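# Move yellow sponge from desk onto bookcase top

## Task

Take the yellow sponge that sits on the desk and set it on the top of the bookcase, so it stays there without the robot holding it; at the end the hatched floor zone before the door must be empty of the robot and anything else, and the robot must not have fallen or be left leaning.

## Robot and tools

Robot: a Hello Robot Stretch 3 with one arm. It has a two-wheel base (0.33 m long, 0.34 m wide), a lift that slides up a mast, and a telescoping arm that reaches out to the robot's right side, ending in a wrist (yaw, pitch, roll) and a gripper. The gripper cannot move forward on its own; the base must drive. Turning in place pivots about the point midway between the wheels, 0.05 m behind the front edge. With the arm pulled in and the wrist folded, a turn sweeps a 0.28 m radius; an unfolded level wrist reaches past that.

Frames: the base frame has its origin on the floor between the drive wheels, x forward, y left, z up. hand_pose is reported in it, at the point where closed fingertips meet. The odometry frame is the base frame at scene start; heading is positive to the left, -3.142 to 3.142.

execute_actions takes "actions", a list run in order. Each action may have "robot", "steps" (1 to 450 control steps, 30 per second; default 1) and "until". {"steps": n} alone waits. "robot" holds one command, a list (queue) of up to 8 commands run one after another (items may be {"pause_s": s}, s at most 15), or {"stop": true}, which brakes everything and clears the queue. A command can contain:
- "base": exactly one of {"translate_m": d}, a straight drive of d metres relative to where the base is when that command begins (positive forward, |d| at most 1), or {"rotate_rad": d}, a turn in place relative to the current heading (positive = counter-clockwise seen from above, |d| at most 3.2). No sideways motion.
- "joints": named absolute targets, each a single number; unnamed joints keep their previous targets. Ranges: lift_m 0 to 1.1 (arm height, m); arm_m 0 to 0.52 (extension, m); wrist_yaw_rad -1.345 to 4.42 (0 along the arm, positive toward the front, 3.0 folded over the base); wrist_pitch_rad -1.57 to 0.451 (negative tips fingers down); wrist_roll_rad -2.911 to 2.911; gripper_m -0.089 to 0.179 (larger is wider; the real fingertip gap is about 0.007 m less when nearly shut and 0.025 m less when fully open); head_pan_rad -3.953 to 1.73 (positive left, -1.57 faces along the arm); head_tilt_rad -1.53 to 0.419 (negative down).
- "contact_limits": {"arm_m": e}, effort percent 1 to 100 at which the arm halts; smaller is gentler, too small stops at once.
Motions in one command start together and keep running across later actions. A new command overrides at once and throws away the rest of an older queue. Base speed is 0.30 m/s and 1.9 rad/s only when stowed (lift_m under 0.30, arm_m under 0.03, wrist_yaw_rad over 2.54); otherwise 0.10 m/s and 0.63 rad/s.

"until" ends an action early. {"robot": {"status": "ended"}} fires when nothing is moving and no queue runs. Other fields compare as [op, value] with =, !=, <, <=, >, >= (e.g. "lift_m": [">", 0.3]) or a status word; {"any": {"status": "ended"}} fires when any one motion ends. Do not wait on exact equality of readings.

zoom_image: "camera" (head_camera, nav_camera or wrist_camera) and "region" [x0, y0, x1, y1] in that image's pixels, top-left origin, at most 504 x 504. finished_scene: "scene", the scene number; irreversible.

Results: base_status and joint_status use moving, done, off_target (resting short and maybe still pushing), contact_stop (arm or lift met resistance and went slack), time_out, stopped, not_commanded, torque_fault (a wrist servo shut off for 10 s; it goes limp and rejects goals). The base bracket shows progress versus goal from wheel counts. refusals, queue (idle/running/done/dropped/stopped) and queue_left follow queue state; lines starting refused:, dropped: or replaced: explain problems, counting from 0. on_its_own shows goals the robot changed itself, slack or off joints, and lean when base_tilt drifts 3 degrees or more. lidar_m: 12 distances in 30-degree sectors counter-clockwise from straight ahead (4th left, 7th behind, 10th right), scanning 0.17 m above the floor, blind to glass. wrist_depth_mm and head_depth_mm: 7x7 median depth grids. motor_effort is percent, positive toward larger values, peak in brackets; readings are biased and noisy. base_tilt is in degrees, forward and right positive.

Gripping: command gripper_m below the object's width; open by at least 0.02 above where the pads touched. The reading and "done" do not prove a hold; check the cameras. Overly hard squeezes get weakened and can let things slip; resend a new value to regrip.

Self-collision: fold (yaw 3.0) or unfold the wrist only with lift_m between 0.32 and 0.95, pitch -0.4 and roll near 0; once folded the lift may go down to 0.25. With yaw below -0.4 keep pitch at -0.5 or lower.

Avoid tipping: pushing with the gripper higher than about 0.45 m on something solid can topple the robot; never push again after a contact_stop, and do not drive while the gripper pushes on, grips or hooks a fixed thing. If the base snags furniture, reverse the last move in small steps, lift the gripper off whatever it presses, and drop lift_m to about 0.2 if the lean persists. Avoid drops, slams and hard shoves. A loose object may get nudged occasionally. Wait until every motion has ended, with nothing left in the hatched door zone, before calling finished_scene.

Each tool is called after "Emit:" by a JSON object that holds its "op" and its "data", one argument or row to a line.

## Session

Emit:
{"op": "execute_actions", "data": {
  "actions": []
}}

Scene clock: 0.00 s.
robot.base_odometry: x=+0.000 y=+0.000 heading=+0.000 (m, m, rad; robot's odometry frame)
robot.turned_by_wheels: +0.000 (rad since the last result)
robot.turned_by_imu: +0.000 (rad since the last result)
robot.base_tilt: forward=+0.6 right=+1.0 (deg)
robot.lidar_m: 2.16 1.80 1.79 1.98 2.44 2.01 2.42 1.17 1.67 1.34 2.35 2.18
robot.head_depth_mm: 1898 2443 2440 2430 2367 2325 2117 / 1895 2619 2678 2632 2538 2501 2297 / 1911 2791 2881 2837 2682 2652 2389 / 1919 2646 2772 2754 2696 2673 2468 / 1919 2406 2429 2422 2438 2419 2364 / 1923 2204 2177 2186 2182 2177 2182 / 1936 1980 1964 1983 1974 1979 1973
robot.base_status: not_commanded
robot.joint_positions: lift_m=+0.323 arm_m=-0.002 wrist_yaw_rad=+2.838 wrist_pitch_rad=-0.370 wrist_roll_rad=+0.013 gripper_m=+0.037 head_pan_rad=+0.004 head_tilt_rad=+0.014
robot.joint_goals: lift_m=+0.323 arm_m=-0.002 wrist_yaw_rad=+2.838 wrist_pitch_rad=-0.370 wrist_roll_rad=+0.013 gripper_m=+0.037 head_pan_rad=+0.004 head_tilt_rad=+0.014
robot.joint_status: lift_m=not_commanded arm_m=not_commanded wrist_yaw_rad=not_commanded wrist_pitch_rad=not_commanded wrist_roll_rad=not_commanded gripper_m=not_commanded head_pan_rad=not_commanded head_tilt_rad=not_commanded
robot.measured_speeds: translate_m=+0.000 rotate_rad=+0.000 lift_m=+0.000 arm_m=+0.000 wrist_yaw_rad=+0.000 wrist_pitch_rad=+0.000 wrist_roll_rad=+0.000 head_pan_rad=+0.000 head_tilt_rad=+0.000
robot: refusals=0 queue=idle queue_left=0
robot.motor_effort: left_wheel=+0 right_wheel=+0 lift_m=+21 arm_m=+1 wrist_yaw_rad=+0 wrist_pitch_rad=+8 wrist_roll_rad=+0 gripper_m=+1 head_pan_rad=+0 head_tilt_rad=+2 (%)
robot.hand_pose: x=+0.0475 y=+0.0769 z=+0.3468 quat_wxyz=(+0.234, +0.711, +0.022, +0.663) (m; robot's base frame)
robot.wrist_depth_mm: - - - - - - - / - - - - - - - / - - - - - - - / - 876 901 913 928 942 973 / 680 706 746 733 752 727 750 / 579 - 604 596 608 606 627 / 493 - 510 510 504 530 528
pictures: head_camera (sideways: a quarter turn clockwise sets it upright), nav_camera (sideways: a quarter turn counterclockwise sets it upright), wrist_camera
Images, in order (width x height): head_camera 896x504, nav_camera 672x504, wrist_camera 644x364.

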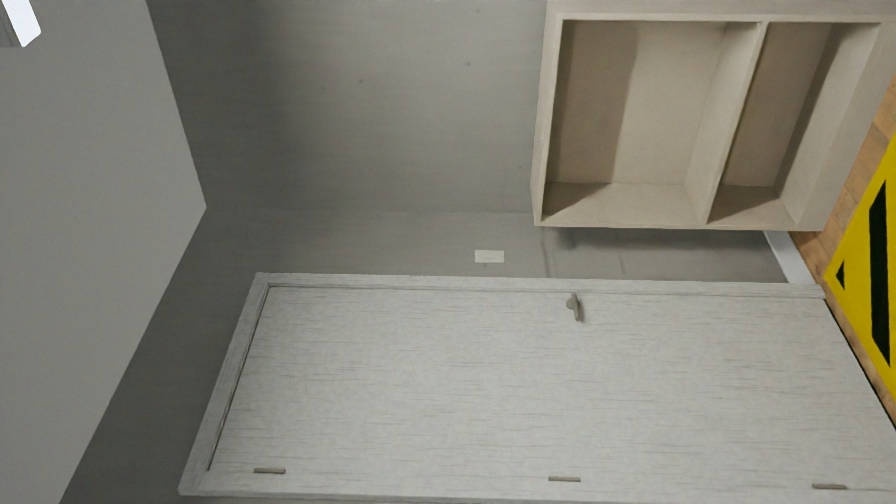

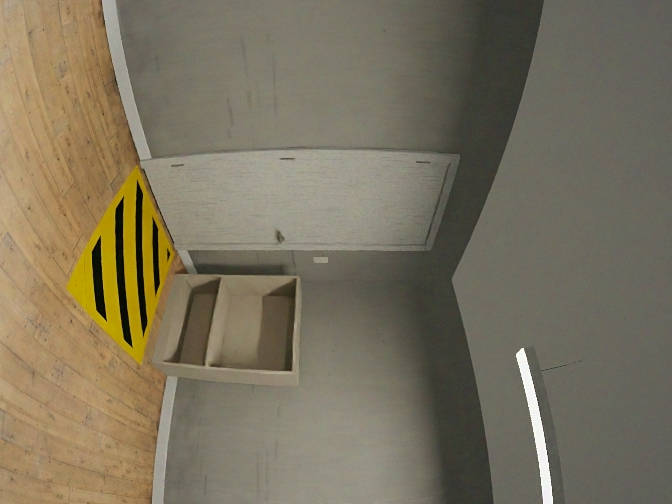

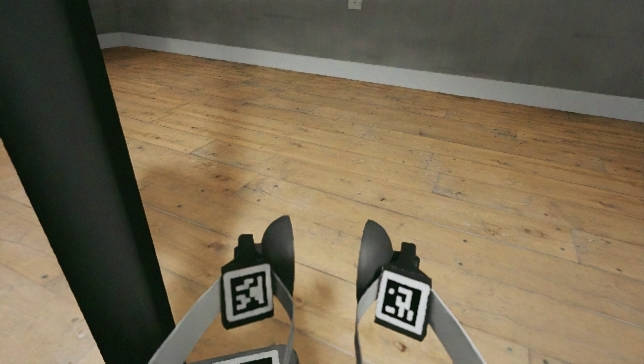

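Emit:
{"op": "execute_actions", "data": {
  "actions": [
    {"robot":{"joints":{"head_pan_rad":-2.0,"head_tilt_rad":-0.5}},"steps":450,"until":{"robot":{"status":"ended"}}}
  ]
}}

Scene clock: 3.00 s.
robot.base_odometry: x=+0.000 y=+0.000 heading=+0.000 (m, m, rad; robot's odometry frame)
robot.turned_by_wheels: +0.000 (rad since the last result)
robot.turned_by_imu: +0.000 (rad since the last result)
robot.base_tilt: forward=+0.6 right=+1.1 (deg)
robot.lidar_m: 2.16 1.80 1.79 1.98 2.45 2.00 2.41 1.17 1.67 1.34 2.34 2.18
robot.head_depth_mm: 1636 1768 1911 2004 1421 1553 1362 / 1689 1829 1969 2045 1538 1609 1367 / 1737 1874 2044 1859 1534 1606 1357 / 1789 1939 2111 1847 1649 1641 1352 / 1837 1991 2199 1850 1773 1649 1358 / 1895 2058 2282 2477 1686 1639 1343 / 1960 2128 2346 2586 2072 1638 1356
robot.base_status: not_commanded
robot.joint_positions: lift_m=+0.323 arm_m=-0.002 wrist_yaw_rad=+2.838 wrist_pitch_rad=-0.370 wrist_roll_rad=+0.013 gripper_m=+0.037 head_pan_rad=-1.993 head_tilt_rad=-0.493
robot.joint_goals: lift_m=+0.323 arm_m=-0.002 wrist_yaw_rad=+2.838 wrist_pitch_rad=-0.370 wrist_roll_rad=+0.013 gripper_m=+0.037 head_pan_rad=-2.000 head_tilt_rad=-0.500
robot.joint_status: lift_m=not_commanded arm_m=not_commanded wrist_yaw_rad=not_commanded wrist_pitch_rad=not_commanded wrist_roll_rad=not_commanded gripper_m=not_commanded head_pan_rad=done head_tilt_rad=done
robot.measured_speeds: translate_m=+0.000 rotate_rad=+0.000 lift_m=+0.000 arm_m=+0.000 wrist_yaw_rad=+0.000 wrist_pitch_rad=+0.000 wrist_roll_rad=+0.000 head_pan_rad=+0.000 head_tilt_rad=+0.000
robot: refusals=0 queue=done queue_left=0
robot.motor_effort: left_wheel=+0(0) right_wheel=+0(1) lift_m=+21(21) arm_m=+1(1) wrist_yaw_rad=+0(1) wrist_pitch_rad=+8(8) wrist_roll_rad=+0(0) gripper_m=+0(0) head_pan_rad=-3(35) head_tilt_rad=-4(35) (%)
robot.hand_pose: x=+0.0475 y=+0.0769 z=+0.3468 quat_wxyz=(+0.234, +0.711, +0.022, +0.663) (m; robot's base frame)
robot.wrist_depth_mm: - - - - - - - / - - - - - - - / - - - - - - - / - 890 892 903 958 947 990 / 687 716 748 716 766 746 750 / 577 - 610 594 609 609 628 / 501 - 515 507 501 532 521
pictures: head_camera (sideways: a quarter turn clockwise sets it upright), nav_camera (sideways: a quarter turn counterclockwise sets it upright), wrist_camera
Images, in order (width x height): head_camera 896x504, nav_camera 672x504, wrist_camera 644x364.

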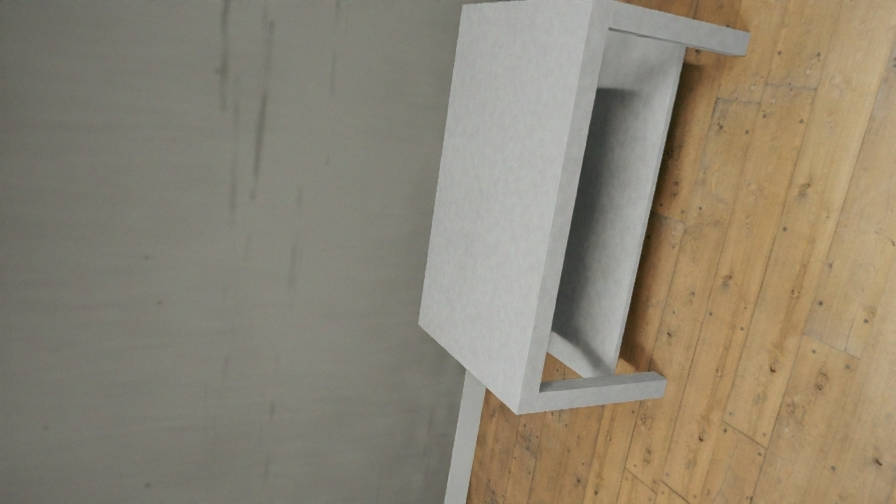

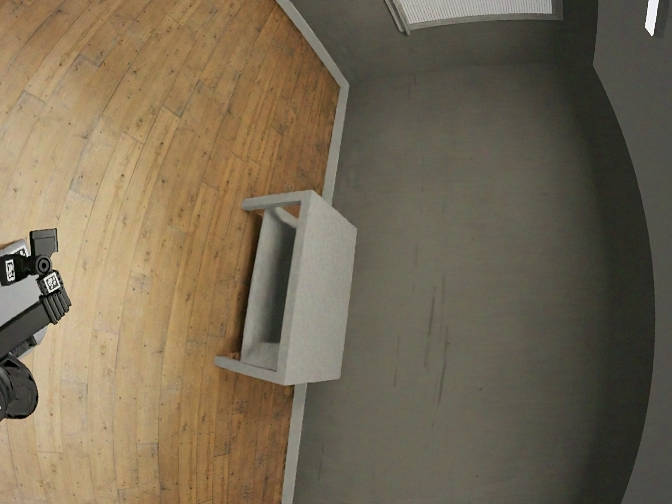

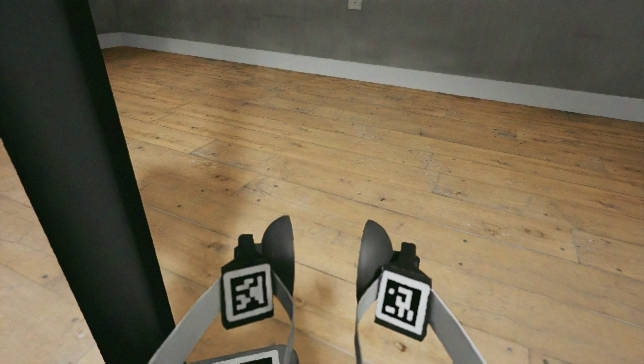

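Emit:
{"op": "execute_actions", "data": {
  "actions": [
    {"robot":{"joints":{"head_pan_rad":-3.7,"head_tilt_rad":-0.4,"lift_m":0.28}},"steps":450,"until":{"robot":{"status":"ended"}}}
  ]
}}

Scene clock: 5.40 s.
robot.base_odometry: x=+0.000 y=+0.000 heading=+0.000 (m, m, rad; robot's odometry frame)
robot.turned_by_wheels: +0.000 (rad since the last result)
robot.turned_by_imu: +0.000 (rad since the last result)
robot.base_tilt: forward=+0.5 right=+1.1 (deg)
robot.lidar_m: 2.17 1.80 1.79 1.99 2.44 2.00 2.41 1.17 1.68 1.35 2.34 2.19
robot.head_depth_mm: 2071 2202 2250 2533 2376 1797 1450 / 2095 2241 2249 2579 2358 1804 1449 / 2110 2266 2368 2624 2347 1797 1458 / 2149 2309 2206 2675 2303 1783 1452 / 2205 2349 2517 2738 2347 1788 1447 / 2247 2399 2590 2806 2356 1787 1445 / 2286 2434 2619 2831 2360 1793 1439
robot.base_status: not_commanded
robot.joint_positions: lift_m=+0.280 arm_m=-0.002 wrist_yaw_rad=+2.838 wrist_pitch_rad=-0.371 wrist_roll_rad=+0.013 gripper_m=+0.037 head_pan_rad=-3.693 head_tilt_rad=-0.408
robot.joint_goals: lift_m=+0.280 arm_m=-0.002 wrist_yaw_rad=+2.838 wrist_pitch_rad=-0.371 wrist_roll_rad=+0.013 gripper_m=+0.037 head_pan_rad=-3.700 head_tilt_rad=-0.400
robot.joint_status: lift_m=done arm_m=not_commanded wrist_yaw_rad=not_commanded wrist_pitch_rad=not_commanded wrist_roll_rad=not_commanded gripper_m=not_commanded head_pan_rad=done head_tilt_rad=done
robot.measured_speeds: translate_m=+0.000 rotate_rad=+0.000 lift_m=+0.000 arm_m=+0.000 wrist_yaw_rad=+0.000 wrist_pitch_rad=+0.000 wrist_roll_rad=+0.000 head_pan_rad=+0.000 head_tilt_rad=+0.000
robot: refusals=0 queue=done queue_left=0
robot.motor_effort: left_wheel=+1(1) right_wheel=-1(0) lift_m=+12(20) arm_m=+1(1) wrist_yaw_rad=+1(0) wrist_pitch_rad=+8(9) wrist_roll_rad=+0(0) gripper_m=+0(0) head_pan_rad=-3(36) head_tilt_rad=+5(19) (%)
robot.hand_pose: x=+0.0475 y=+0.0768 z=+0.3039 quat_wxyz=(+0.234, +0.711, +0.022, +0.663) (m; robot's base frame)
robot.wrist_depth_mm: - - - - - - - / - - - - - - - / - - - - - - - / - 789 807 821 839 885 883 / 623 642 661 657 689 675 678 / 523 - 551 540 559 567 563 / 451 - - 467 463 471 478
pictures: head_camera (sideways: a quarter turn clockwise sets it upright), nav_camera (sideways: a quarter turn counterclockwise sets it upright), wrist_camera
Images, in order (width x height): head_camera 896x504, nav_camera 672x504, wrist_camera 644x364.

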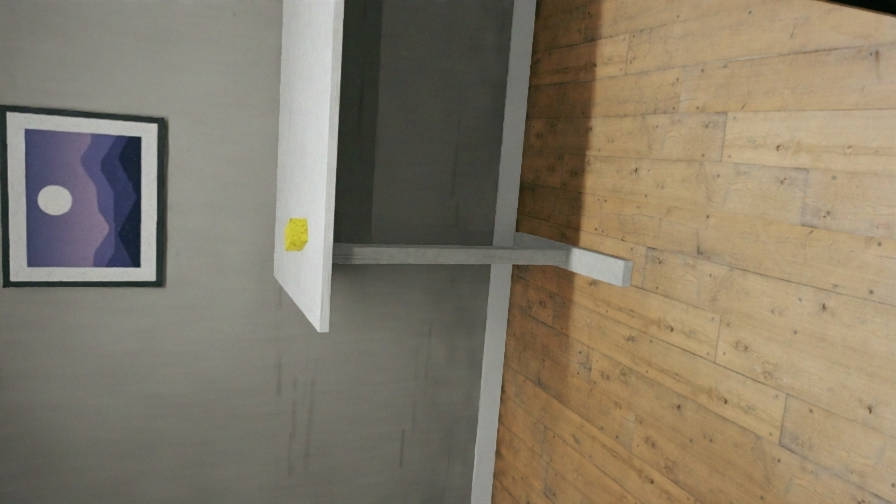

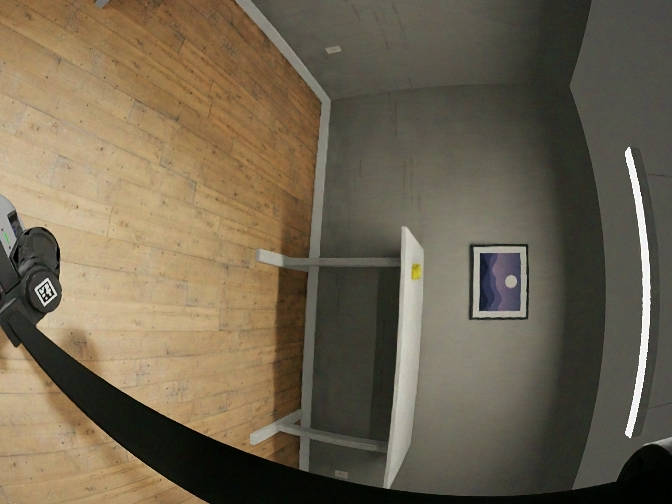

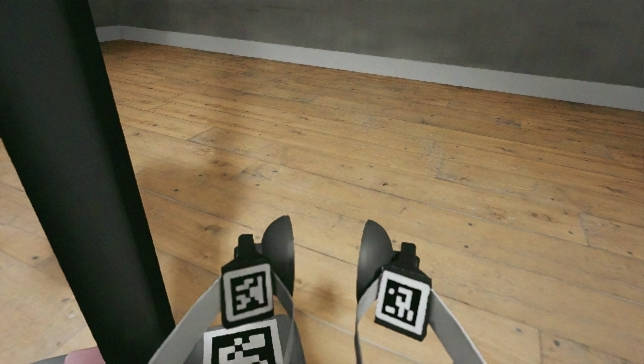

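Emit:
{"op": "execute_actions", "data": {
  "actions": [
    {"robot":[{"base":{"rotate_rad":2.55},"joints":{"head_pan_rad":-1.6,"head_tilt_rad":-0.55}},{"base":{"translate_m":1}},{"base":{"translate_m":0.25}},{"base":{"rotate_rad":1.5}},{"joints":{"lift_m":0.94,"wrist_pitch_rad":-0.4}},{"joints":{"wrist_yaw_rad":1.0}},{"joints":{"wrist_yaw_rad":0,"lift_m":1.05,"gripper_m":0.17}}],"steps":450,"until":{"robot":{"status":"ended"}}},
    {"steps":450,"until":{"robot":{"status":"ended"}}}
  ]
}}

Scene clock: 31.50 s.
robot.base_odometry: x=-1.038 y=+0.697 heading=-2.233 (m, m, rad; robot's odometry frame)
robot.turned_by_wheels: +4.050 (rad since the last result)
robot.turned_by_imu: +4.044 (rad since the last result)
robot.base_tilt: forward=+0.5 right=+1.1 (deg)
robot.lidar_m: 1.85 1.49 1.52 3.42 2.65 1.98 1.92 1.28 1.23 0.76 1.25 1.75
robot.head_depth_mm: 1004 1085 - - - - - / 1008 1097 1127 - - - - / 1013 1103 1128 - - - - / 1008 1103 1091 - - - 1280 / 1011 1105 1009 654 536 1540 1280 / 1009 1106 1008 655 499 1447 1250 / 1011 1108 1075 683 517 1569 1306
robot.base_status: done (rotate_rad +1.4999 of +1.5000)
robot.joint_positions: lift_m=+1.049 arm_m=-0.002 wrist_yaw_rad=+0.002 wrist_pitch_rad=-0.417 wrist_roll_rad=+0.013 gripper_m=+0.170 head_pan_rad=-1.607 head_tilt_rad=-0.544
robot.joint_goals: lift_m=+1.050 arm_m=-0.002 wrist_yaw_rad=+0.000 wrist_pitch_rad=-0.400 wrist_roll_rad=+0.013 gripper_m=+0.170 head_pan_rad=-1.600 head_tilt_rad=-0.550
robot.joint_status: lift_m=done arm_m=not_commanded wrist_yaw_rad=done wrist_pitch_rad=done wrist_roll_rad=not_commanded gripper_m=done head_pan_rad=done head_tilt_rad=done
robot.measured_speeds: translate_m=+0.000 rotate_rad=+0.000 lift_m=+0.000 arm_m=+0.000 wrist_yaw_rad=+0.000 wrist_pitch_rad=+0.000 wrist_roll_rad=+0.000 head_pan_rad=+0.000 head_tilt_rad=+0.000
robot: refusals=0 queue=done queue_left=0
robot.motor_effort: left_wheel=-2(7) right_wheel=+3(11) lift_m=+30(31) arm_m=+0(0) wrist_yaw_rad=-2(2) wrist_pitch_rad=+8(9) wrist_roll_rad=+0(0) gripper_m=+0(84) head_pan_rad=+3(37) head_tilt_rad=-3(18) (%)
robot.hand_pose: x=-0.0212 y=-0.3673 z=+1.0623 quat_wxyz=(+0.687, +0.146, -0.696, -0.147) (m; robot's base frame)
robot.wrist_depth_mm: 930 905 894 885 871 854 821 / - 989 779 795 820 846 869 / - 535 493 559 565 584 601 / 424 409 402 431 431 439 447 / 332 346 341 344 351 362 362 / 287 286 287 293 295 296 308 / - - 262 261 259 255 -
pictures: head_camera (sideways: a quarter turn clockwise sets it upright), nav_camera (sideways: a quarter turn counterclockwise sets it upright), wrist_camera
Images, in order (width x height): head_camera 896x504, nav_camera 672x504, wrist_camera 644x364.

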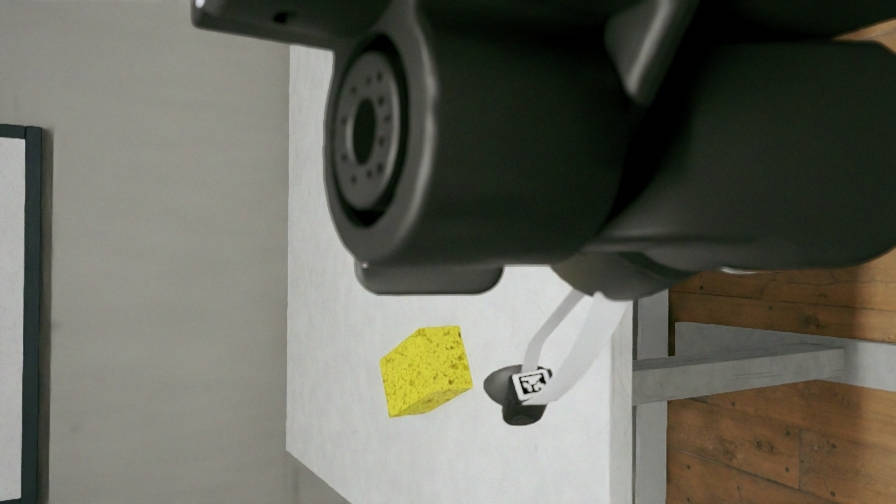

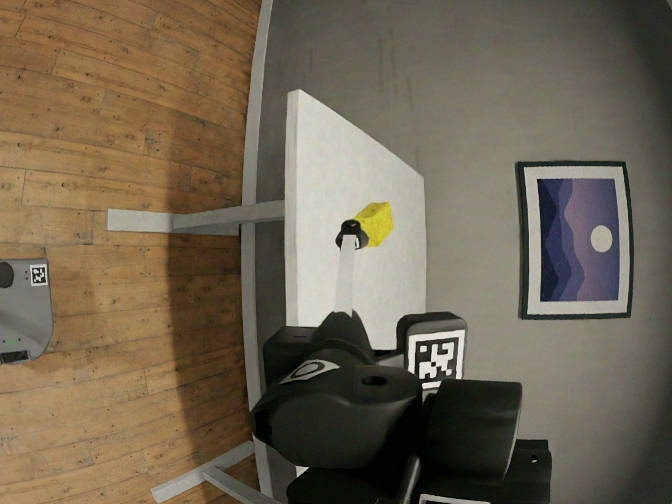

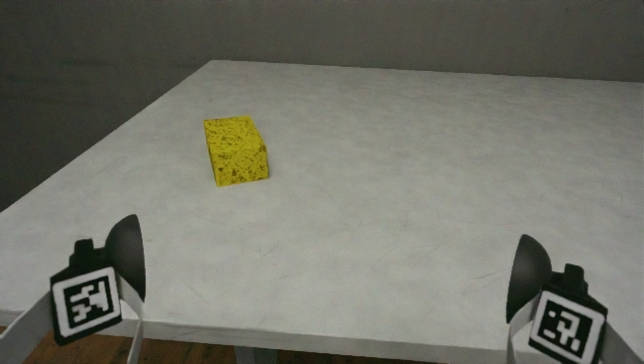

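Emit:
{"op": "execute_actions", "data": {
  "actions": [
    {"robot":{"base":{"translate_m":0.115},"joints":{"arm_m":0.15,"lift_m":0.97}},"steps":450,"until":{"robot":{"status":"ended"}}}
  ]
}}

Scene clock: 35.77 s.
robot.base_odometry: x=-1.108 y=+0.607 heading=-2.233 (m, m, rad; robot's odometry frame)
robot.turned_by_wheels: +0.000 (rad since the last result)
robot.turned_by_imu: +0.001 (rad since the last result)
robot.base_tilt: forward=+0.5 right=+1.1 (deg)
robot.lidar_m: 1.73 1.79 1.41 3.55 2.80 2.10 2.04 1.37 1.23 0.75 1.25 1.75
robot.head_depth_mm: 1010 1105 1099 - 503 1575 1320 / 1009 1105 1098 - - 1575 1318 / 1011 1107 1091 - - 1573 1317 / 1013 1100 1012 - - 1574 1319 / 1016 1106 1011 689 518 1454 1252 / 1016 1106 1173 683 535 1569 1313 / 1017 1110 1225 1294 534 1560 1311
robot.base_status: done (translate_m +0.1150 of +0.1150)
robot.joint_positions: lift_m=+0.971 arm_m=+0.150 wrist_yaw_rad=+0.001 wrist_pitch_rad=-0.418 wrist_roll_rad=+0.013 gripper_m=+0.170 head_pan_rad=-1.607 head_tilt_rad=-0.544
robot.joint_goals: lift_m=+0.970 arm_m=+0.150 wrist_yaw_rad=+0.000 wrist_pitch_rad=-0.400 wrist_roll_rad=+0.013 gripper_m=+0.170 head_pan_rad=-1.600 head_tilt_rad=-0.550
robot.joint_status: lift_m=done arm_m=done wrist_yaw_rad=done wrist_pitch_rad=done wrist_roll_rad=not_commanded gripper_m=done head_pan_rad=done head_tilt_rad=done
robot.measured_speeds: translate_m=+0.000 rotate_rad=+0.000 lift_m=+0.000 arm_m=+0.000 wrist_yaw_rad=+0.000 wrist_pitch_rad=+0.000 wrist_roll_rad=+0.000 head_pan_rad=+0.000 head_tilt_rad=+0.000
robot: refusals=0 queue=done queue_left=0
robot.motor_effort: left_wheel=-1(3) right_wheel=+3(8) lift_m=+12(31) arm_m=+5(10) wrist_yaw_rad=+0(2) wrist_pitch_rad=+8(8) wrist_roll_rad=+0(0) gripper_m=+0(0) head_pan_rad=+3(3) head_tilt_rad=-3(4) (%)
robot.hand_pose: x=-0.0214 y=-0.5192 z=+0.9833 quat_wxyz=(+0.687, +0.146, -0.696, -0.148) (m; robot's base frame)
robot.wrist_depth_mm: 758 745 725 718 724 706 692 / 844 822 502 520 540 560 574 / 934 354 354 256 370 381 394 / 286 271 274 229 282 292 294 / 219 228 224 227 230 235 237 / - 188 189 190 193 195 202 / 156 161 163 165 166 164 -
pictures: head_camera (sideways: a quarter turn clockwise sets it upright), nav_camera (sideways: a quarter turn counterclockwise sets it upright), wrist_camera
Images, in order (width x height): head_camera 896x504, nav_camera 672x504, wrist_camera 644x364.

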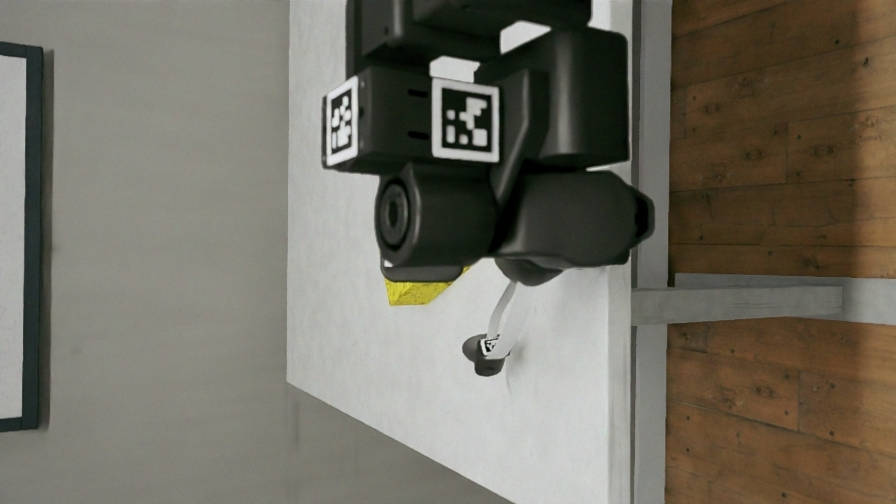

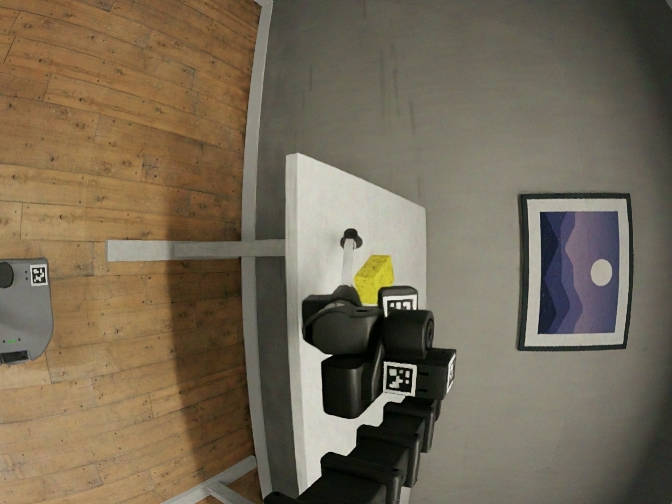

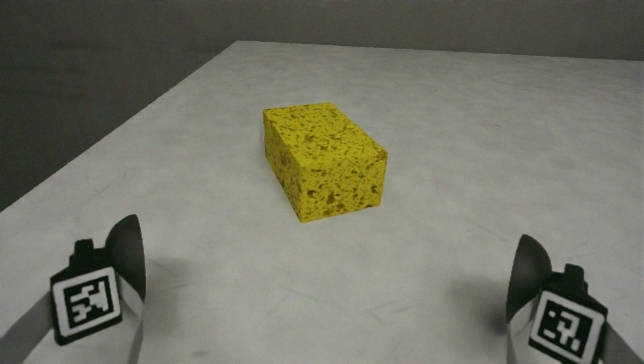

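Emit:
{"op": "execute_actions", "data": {
  "actions": [
    {"robot":[{"joints":{"arm_m":0.275,"lift_m":0.96,"wrist_yaw_rad":0.04}},{"joints":{"gripper_m":0.0}},{"joints":{"lift_m":1.03}},{"joints":{"arm_m":0}}],"steps":450,"until":{"robot":{"status":"ended"}}}
  ]
}}

Scene clock: 46.40 s.
robot.base_odometry: x=-1.108 y=+0.607 heading=-2.233 (m, m, rad; robot's odometry frame)
robot.turned_by_wheels: +0.000 (rad since the last result)
robot.turned_by_imu: +0.001 (rad since the last result)
robot.base_tilt: forward=+0.6 right=+1.1 (deg)
robot.lidar_m: 1.73 1.78 1.41 3.55 2.81 2.09 2.03 1.37 1.23 0.75 1.25 1.75
robot.head_depth_mm: 1009 1103 1166 - - - - / 1009 1107 1020 780 - - - / 1014 1107 1020 - - - - / 1011 1104 1014 - - - 1266 / 1013 1108 1011 685 501 1486 1256 / 1014 1109 1167 682 536 1572 1307 / 1017 1107 1225 1299 535 1568 1308
robot.base_status: done (translate_m +0.1150 of +0.1150)
robot.joint_positions: lift_m=+1.029 arm_m=+0.000 wrist_yaw_rad=+0.040 wrist_pitch_rad=-0.418 wrist_roll_rad=+0.013 gripper_m=+0.022 head_pan_rad=-1.607 head_tilt_rad=-0.544
robot.joint_goals: lift_m=+1.030 arm_m=+0.000 wrist_yaw_rad=+0.040 wrist_pitch_rad=-0.400 wrist_roll_rad=+0.013 gripper_m=+0.021 head_pan_rad=-1.600 head_tilt_rad=-0.550
robot.joint_status: lift_m=done arm_m=done wrist_yaw_rad=done wrist_pitch_rad=done wrist_roll_rad=not_commanded gripper_m=done head_pan_rad=done head_tilt_rad=done
robot.measured_speeds: translate_m=+0.000 rotate_rad=+0.000 lift_m=+0.000 arm_m=+0.000 wrist_yaw_rad=+0.000 wrist_pitch_rad=+0.000 wrist_roll_rad=+0.000 head_pan_rad=+0.000 head_tilt_rad=+0.000
robot: refusals=0 queue=done queue_left=0
robot.on_its_own: gripper_m is held at +0.021, not at your +0.000, by its stall guard, which is still easing
robot.motor_effort: left_wheel=-1(2) right_wheel=+2(3) lift_m=+30(30) arm_m=-3(1) wrist_yaw_rad=+1(4) wrist_pitch_rad=+9(9) wrist_roll_rad=+0(0) gripper_m=-25(99) head_pan_rad=+3(3) head_tilt_rad=-3(3) (%)
robot.hand_pose: x=-0.0127 y=-0.3694 z=+1.0421 quat_wxyz=(+0.690, +0.160, -0.693, -0.134) (m; robot's base frame)
robot.wrist_depth_mm: 957 942 905 872 873 811 802 / - - 959 716 760 782 800 / - - 495 514 508 535 548 / - - 361 179 398 402 410 / - 307 155 144 321 325 329 / - 263 120 120 122 273 274 / - - - 115 127 242 237
pictures: head_camera (sideways: a quarter turn clockwise sets it upright), nav_camera (sideways: a quarter turn counterclockwise sets it upright), wrist_camera
Images, in order (width x height): head_camera 896x504, nav_camera 672x504, wrist_camera 644x364.

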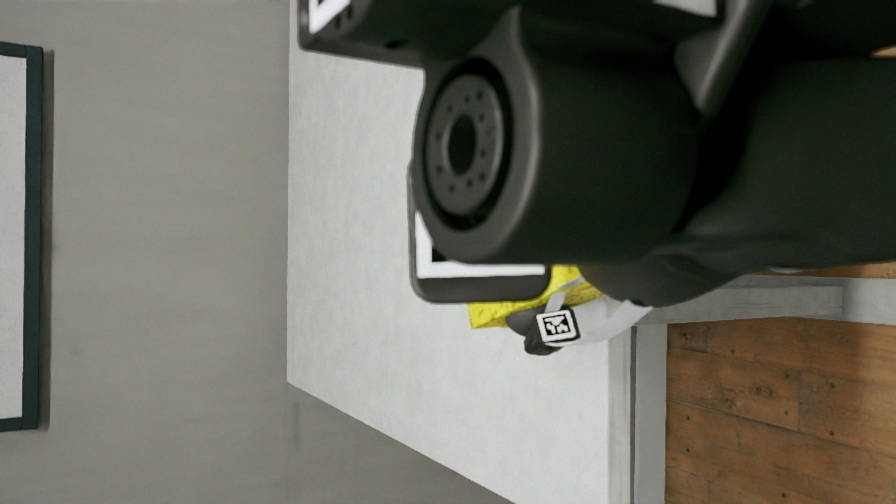

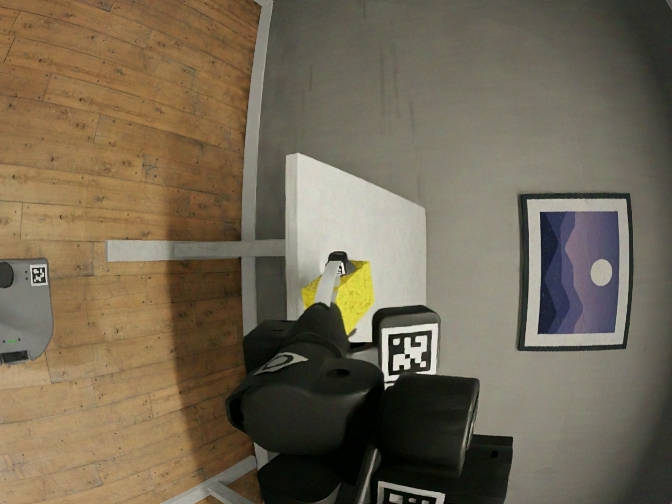

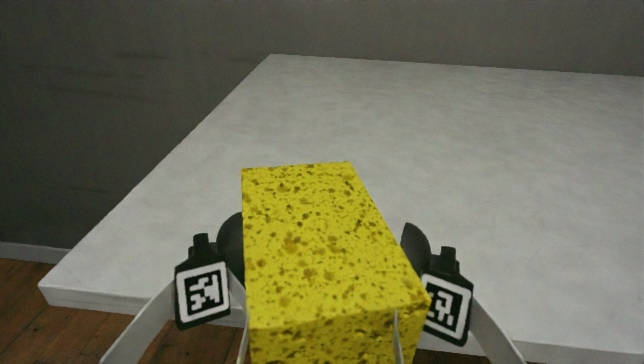

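Emit:
{"op": "execute_actions", "data": {
  "actions": [
    {"robot":[{"base":{"rotate_rad":1.76},"joints":{"head_pan_rad":-1.4,"head_tilt_rad":-0.6,"wrist_yaw_rad":1.2}},{"base":{"translate_m":0.4},"joints":{"lift_m":0.4,"wrist_yaw_rad":2.7}},{"joints":{"lift_m":0.29}},{"base":{"translate_m":1}},{"base":{"translate_m":1}},{"base":{"translate_m":0.2},"joints":{"lift_m":0.55}},{"base":{"rotate_rad":1.9},"joints":{"lift_m":1.1,"wrist_yaw_rad":0.0}}],"steps":450,"until":{"robot":{"status":"ended"}}},
    {"steps":450,"until":{"robot":{"status":"ended"}}},
    {"steps":450,"until":{"robot":{"status":"ended"}}}
  ]
}}

Scene clock: 81.17 s.
robot.base_odometry: x=+1.206 y=-0.579 heading=+1.426 (m, m, rad; robot's odometry frame)
robot.turned_by_wheels: +3.660 (rad since the last result)
robot.turned_by_imu: +3.670 (rad since the last result)
robot.base_tilt: forward=+0.5 right=+1.2 (deg)
robot.lidar_m: 1.53 2.15 3.32 2.05 1.59 2.30 1.44 1.07 1.04 0.88 1.45 1.45
robot.head_depth_mm: 969 - - - - - 1285 / 1023 1060 373 - - 1478 1279 / 1100 1122 1236 1432 1224 1400 1280 / 1194 1218 1385 1493 1563 1476 1270 / 1306 1329 1540 1549 1702 1503 1274 / 1433 1433 1586 1672 1757 1511 1274 / 1451 1352 1502 1775 1839 1505 1267
robot.base_status: done (rotate_rad +1.8999 of +1.9000)
robot.joint_positions: lift_m=+1.099 arm_m=+0.000 wrist_yaw_rad=+0.001 wrist_pitch_rad=-0.420 wrist_roll_rad=+0.013 gripper_m=+0.034 head_pan_rad=-1.407 head_tilt_rad=-0.592
robot.joint_goals: lift_m=+1.100 arm_m=+0.000 wrist_yaw_rad=+0.000 wrist_pitch_rad=-0.400 wrist_roll_rad=+0.013 gripper_m=+0.033 head_pan_rad=-1.400 head_tilt_rad=-0.600
robot.joint_status: lift_m=done arm_m=done wrist_yaw_rad=done wrist_pitch_rad=done wrist_roll_rad=not_commanded gripper_m=done head_pan_rad=done head_tilt_rad=done
robot.measured_speeds: translate_m=+0.000 rotate_rad=+0.000 lift_m=+0.000 arm_m=+0.000 wrist_yaw_rad=+0.000 wrist_pitch_rad=+0.000 wrist_roll_rad=+0.000 head_pan_rad=+0.000 head_tilt_rad=+0.000
robot: refusals=0 queue=done queue_left=0
robot.on_its_own: gripper_m is held at +0.033, not at your +0.000, by its stall guard, which is not easing now
robot.motor_effort: left_wheel=-1(6) right_wheel=+3(8) lift_m=+30(29) arm_m=-2(3) wrist_yaw_rad=-1(4) wrist_pitch_rad=+10(10) wrist_roll_rad=+0(0) gripper_m=-19(25) head_pan_rad=+3(18) head_tilt_rad=-4(9) (%)
robot.hand_pose: x=-0.0212 y=-0.3694 z=+1.1117 quat_wxyz=(+0.687, +0.147, -0.696, -0.148) (m; robot's base frame)
robot.wrist_depth_mm: - - 980 870 783 684 609 / - - - 694 809 715 640 / - - - 806 894 764 658 / - - - 179 962 820 711 / - - 155 144 949 861 748 / - - 122 120 121 928 789 / - - - 115 128 966 858
pictures: head_camera (sideways: a quarter turn clockwise sets it upright), nav_camera (sideways: a quarter turn counterclockwise sets it upright), wrist_camera
Images, in order (width x height): head_camera 896x504, nav_camera 672x504, wrist_camera 644x364.

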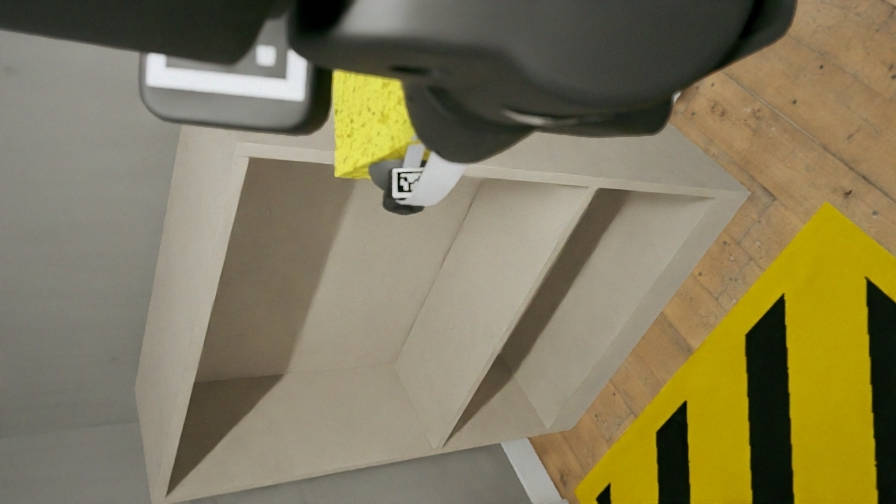

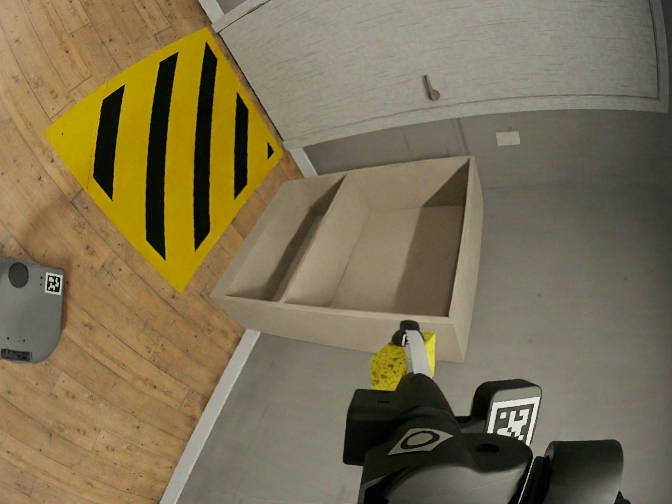

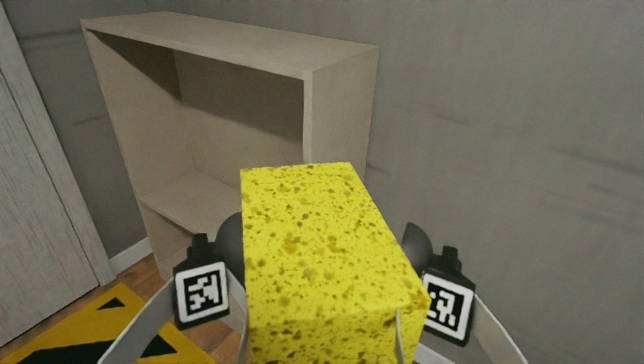

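Emit:
{"op": "execute_actions", "data": {
  "actions": [
    {"robot":[{"base":{"rotate_rad":0.8},"joints":{"wrist_pitch_rad":-0.15}},{"base":{"translate_m":-0.4}},{"base":{"rotate_rad":-0.36},"joints":{"arm_m":0.15}},{"joints":{"arm_m":0.38}}],"steps":450,"until":{"robot":{"status":"ended"}}},
    {"steps":450,"until":{"robot":{"status":"ended"}}}
  ]
}}

Scene clock: 95.33 s.
robot.base_odometry: x=+1.449 y=-0.896 heading=+1.866 (m, m, rad; robot's odometry frame)
robot.turned_by_wheels: +0.440 (rad since the last result)
robot.turned_by_imu: +0.439 (rad since the last result)
robot.base_tilt: forward=+0.6 right=+1.1 (deg)
robot.lidar_m: 2.09 3.70 2.28 1.69 2.22 0.98 0.69 0.65 0.67 0.67 1.39 1.57
robot.head_depth_mm: - 859 733 827 981 1148 1222 / 1019 822 691 778 907 1086 1252 / 1180 1019 1212 1381 902 1033 1207 / 1399 1012 1507 1546 1282 1430 1276 / 1398 1331 1467 1576 1746 1507 1275 / 1339 1447 1617 1798 1840 1511 1276 / 1286 1391 1525 1694 1807 1508 1273
robot.base_status: done (rotate_rad -0.3599 of -0.3600)
robot.joint_positions: lift_m=+1.099 arm_m=+0.380 wrist_yaw_rad=+0.000 wrist_pitch_rad=-0.174 wrist_roll_rad=+0.013 gripper_m=+0.034 head_pan_rad=-1.407 head_tilt_rad=-0.592
robot.joint_goals: lift_m=+1.100 arm_m=+0.380 wrist_yaw_rad=+0.000 wrist_pitch_rad=-0.150 wrist_roll_rad=+0.013 gripper_m=+0.033 head_pan_rad=-1.400 head_tilt_rad=-0.600
robot.joint_status: lift_m=done arm_m=done wrist_yaw_rad=done wrist_pitch_rad=done wrist_roll_rad=not_commanded gripper_m=done head_pan_rad=done head_tilt_rad=done
robot.measured_speeds: translate_m=+0.000 rotate_rad=+0.000 lift_m=+0.000 arm_m=+0.000 wrist_yaw_rad=+0.000 wrist_pitch_rad=+0.000 wrist_roll_rad=+0.000 head_pan_rad=+0.000 head_tilt_rad=+0.000
robot: refusals=0 queue=done queue_left=0
robot.on_its_own: gripper_m is held at +0.033, not at your +0.000, by its stall guard, which is not easing now
robot.motor_effort: left_wheel=+1(5) right_wheel=-3(6) lift_m=+30(30) arm_m=+5(4) wrist_yaw_rad=+0(2) wrist_pitch_rad=+12(13) wrist_roll_rad=+0(0) gripper_m=-20(20) head_pan_rad=+3(3) head_tilt_rad=-4(3) (%)
robot.hand_pose: x=-0.0215 y=-0.7729 z=+1.1700 quat_wxyz=(+0.700, +0.061, -0.709, -0.062) (m; robot's base frame)
robot.wrist_depth_mm: 778 842 892 521 367 287 234 / 802 888 939 543 380 293 237 / 829 896 894 553 391 300 241 / 847 562 526 178 399 306 245 / 874 402 154 144 372 312 251 / 900 322 122 121 122 315 255 / 937 264 242 116 128 270 259
pictures: head_camera (sideways: a quarter turn clockwise sets it upright), nav_camera (sideways: a quarter turn counterclockwise sets it upright), wrist_camera
Images, in order (width x height): head_camera 896x504, nav_camera 672x504, wrist_camera 644x364.

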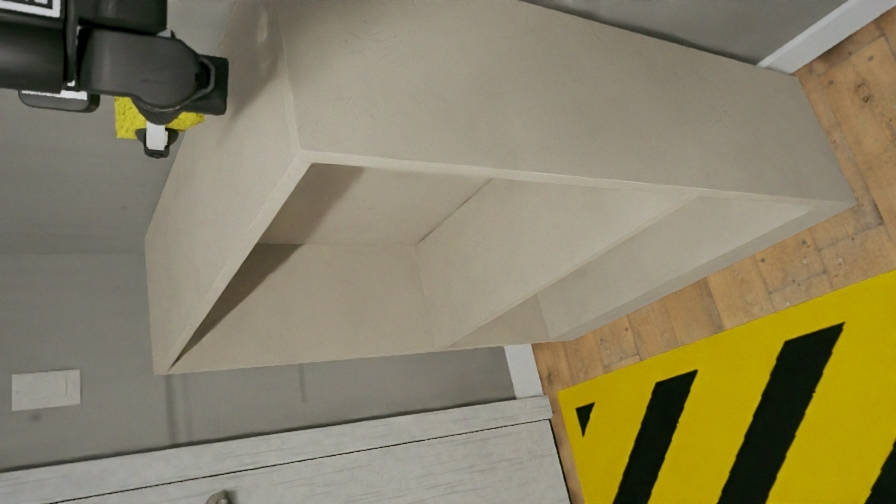

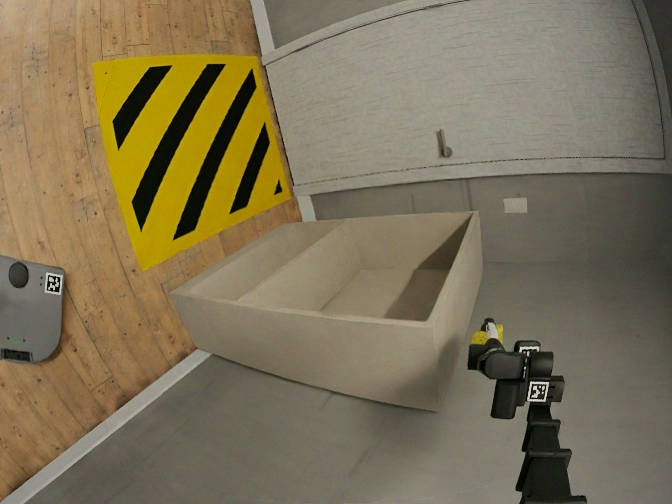

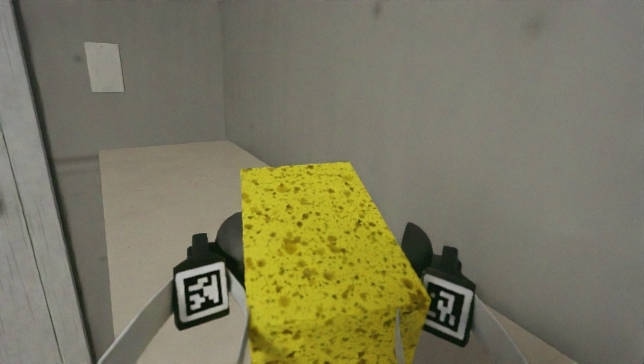

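Emit:
{"op": "execute_actions", "data": {
  "actions": [
    {"robot":[{"joints":{"arm_m":0.5,"wrist_yaw_rad":0.2}},{"joints":{"wrist_pitch_rad":-0.4}}],"steps":450,"until":{"robot":{"status":"ended"}}}
  ]
}}

Scene clock: 99.33 s.
robot.base_odometry: x=+1.449 y=-0.896 heading=+1.866 (m, m, rad; robot's odometry frame)
robot.turned_by_wheels: +0.000 (rad since the last result)
robot.turned_by_imu: +0.000 (rad since the last result)
robot.base_tilt: forward=+0.6 right=+1.0 (deg)
robot.lidar_m: 2.08 3.69 2.28 1.69 2.22 0.98 0.69 0.65 0.67 0.67 1.39 1.57
robot.head_depth_mm: - 875 733 831 980 1140 1229 / 1031 823 691 776 906 1087 1251 / 1177 887 1218 1384 901 1034 1209 / 1401 1013 1499 1554 1288 1426 1275 / 1396 1326 1453 1565 1731 1504 1273 / 1345 1445 1610 1798 1843 1513 1276 / 1280 1397 1528 1701 1814 1508 1275
robot.base_status: done (rotate_rad -0.3599 of -0.3600)
robot.joint_positions: lift_m=+1.099 arm_m=+0.500 wrist_yaw_rad=+0.199 wrist_pitch_rad=-0.417 wrist_roll_rad=+0.013 gripper_m=+0.034 head_pan_rad=-1.407 head_tilt_rad=-0.592
robot.joint_goals: lift_m=+1.100 arm_m=+0.500 wrist_yaw_rad=+0.200 wrist_pitch_rad=-0.400 wrist_roll_rad=+0.013 gripper_m=+0.033 head_pan_rad=-1.400 head_tilt_rad=-0.600
robot.joint_status: lift_m=done arm_m=done wrist_yaw_rad=done wrist_pitch_rad=done wrist_roll_rad=not_commanded gripper_m=done head_pan_rad=done head_tilt_rad=done
robot.measured_speeds: translate_m=+0.000 rotate_rad=+0.000 lift_m=+0.000 arm_m=+0.000 wrist_yaw_rad=+0.000 wrist_pitch_rad=+0.000 wrist_roll_rad=+0.000 head_pan_rad=+0.000 head_tilt_rad=+0.000
robot: refusals=0 queue=done queue_left=0
robot.on_its_own: gripper_m is held at +0.033, not at your +0.000, by its stall guard, which is not easing now
robot.motor_effort: left_wheel=+2(1) right_wheel=-3(2) lift_m=+30(30) arm_m=+5(6) wrist_yaw_rad=+2(4) wrist_pitch_rad=+8(12) wrist_roll_rad=+0(0) gripper_m=-20(20) head_pan_rad=+3(3) head_tilt_rad=-4(4) (%)
robot.hand_pose: x=+0.0229 y=-0.8648 z=+1.1124 quat_wxyz=(+0.699, +0.214, -0.678, -0.079) (m; robot's base frame)
robot.wrist_depth_mm: 708 759 846 679 396 281 218 / 759 781 565 581 411 289 223 / 820 802 400 409 401 298 228 / 858 333 293 179 317 303 232 / 928 257 155 144 257 262 238 / - 217 121 120 122 219 226 / - 184 175 116 128 188 189
pictures: head_camera (sideways: a quarter turn clockwise sets it upright), nav_camera (sideways: a quarter turn counterclockwise sets it upright), wrist_camera
Images, in order (width x height): head_camera 896x504, nav_camera 672x504, wrist_camera 644x364.

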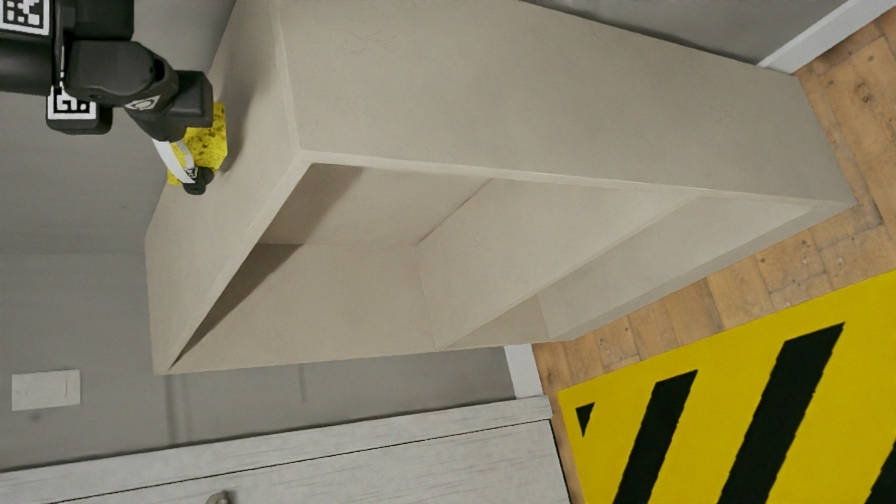

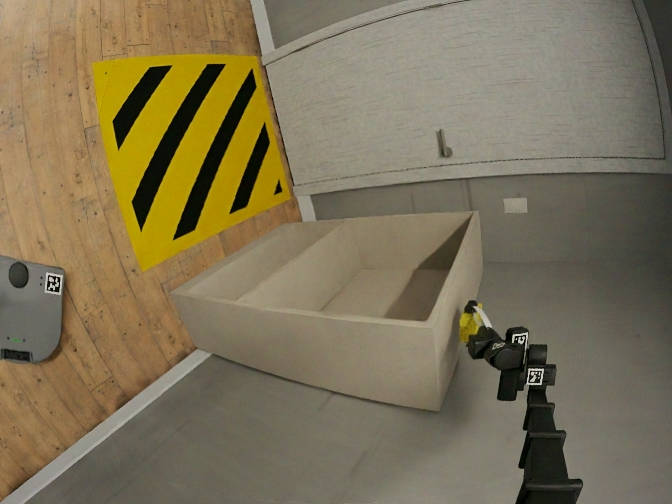

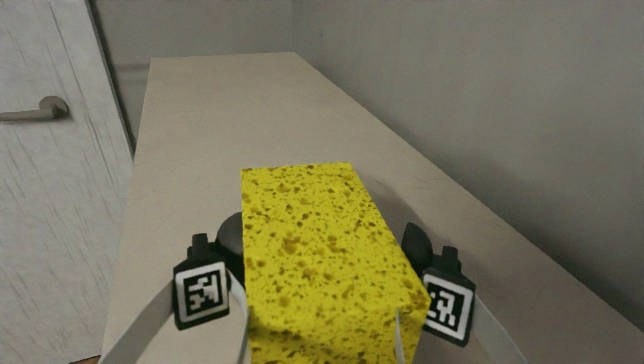

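Emit:
{"op": "execute_actions", "data": {
  "actions": [
    {"robot":[{"joints":{"lift_m":1.073}},{"joints":{"gripper_m":0.13}},{"joints":{"lift_m":1.1,"wrist_pitch_rad":-0.15}},{"joints":{"arm_m":0.3}}],"steps":450,"until":{"robot":{"status":"ended"}}}
  ]
}}

Scene clock: 106.53 s.
robot.base_odometry: x=+1.449 y=-0.896 heading=+1.866 (m, m, rad; robot's odometry frame)
robot.turned_by_wheels: +0.000 (rad since the last result)
robot.turned_by_imu: +0.000 (rad since the last result)
robot.base_tilt: forward=+0.5 right=+1.2 (deg)
robot.lidar_m: 2.08 3.69 2.29 1.69 2.22 0.99 0.69 0.65 0.67 0.67 1.39 1.57
robot.head_depth_mm: - - 732 829 983 1138 1225 / - - 692 777 906 1090 1248 / 1175 851 1217 1378 900 1037 1211 / 1410 1017 1502 1544 1283 1435 1275 / 1391 1328 1462 1578 1739 1513 1275 / 1345 1446 1612 1788 1847 1510 1277 / 1281 1391 1522 1692 1804 1509 1276
robot.base_status: done (rotate_rad -0.3599 of -0.3600)
robot.joint_positions: lift_m=+1.100 arm_m=+0.300 wrist_yaw_rad=+0.200 wrist_pitch_rad=-0.173 wrist_roll_rad=+0.013 gripper_m=+0.130 head_pan_rad=-1.407 head_tilt_rad=-0.592
robot.joint_goals: lift_m=+1.100 arm_m=+0.300 wrist_yaw_rad=+0.200 wrist_pitch_rad=-0.150 wrist_roll_rad=+0.013 gripper_m=+0.130 head_pan_rad=-1.400 head_tilt_rad=-0.600
robot.joint_status: lift_m=done arm_m=done wrist_yaw_rad=done wrist_pitch_rad=done wrist_roll_rad=not_commanded gripper_m=done head_pan_rad=done head_tilt_rad=done
robot.measured_speeds: translate_m=+0.000 rotate_rad=+0.000 lift_m=+0.000 arm_m=+0.000 wrist_yaw_rad=+0.000 wrist_pitch_rad=+0.000 wrist_roll_rad=+0.000 head_pan_rad=+0.000 head_tilt_rad=+0.000
robot: refusals=0 queue=done queue_left=0
robot.motor_effort: left_wheel=+2(2) right_wheel=-2(2) lift_m=+30(32) arm_m=-3(5) wrist_yaw_rad=+1(1) wrist_pitch_rad=+11(14) wrist_roll_rad=+0(0) gripper_m=+1(79) head_pan_rad=+3(3) head_tilt_rad=-4(4) (%)
robot.hand_pose: x=+0.0277 y=-0.6886 z=+1.1703 quat_wxyz=(+0.703, +0.131, -0.699, +0.008) (m; robot's base frame)
robot.wrist_depth_mm: 850 895 984 958 574 414 318 / 861 914 - - 587 413 322 / 908 957 - 916 603 419 324 / 912 - 705 602 573 424 328 / 937 - 930 372 406 415 328 / - - - 311 316 - 323 / - - - 261 265 259 277
pictures: head_camera (sideways: a quarter turn clockwise sets it upright), nav_camera (sideways: a quarter turn counterclockwise sets it upright), wrist_camera
Images, in order (width x height): head_camera 896x504, nav_camera 672x504, wrist_camera 644x364.

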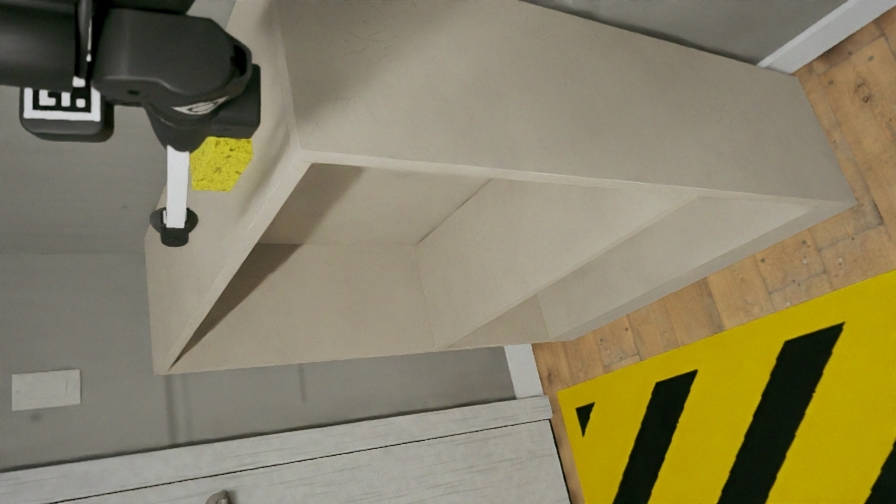

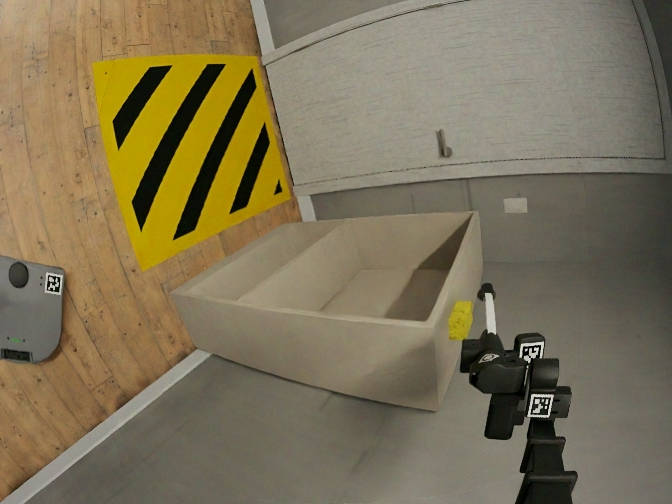

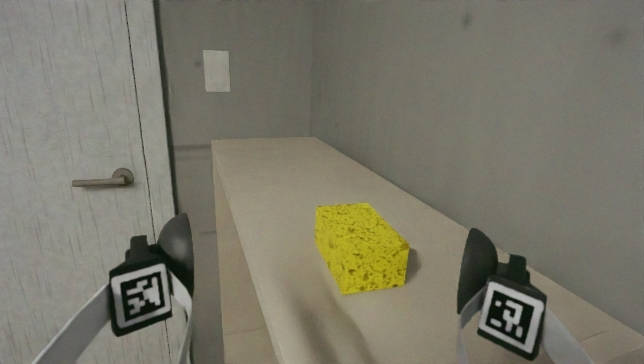

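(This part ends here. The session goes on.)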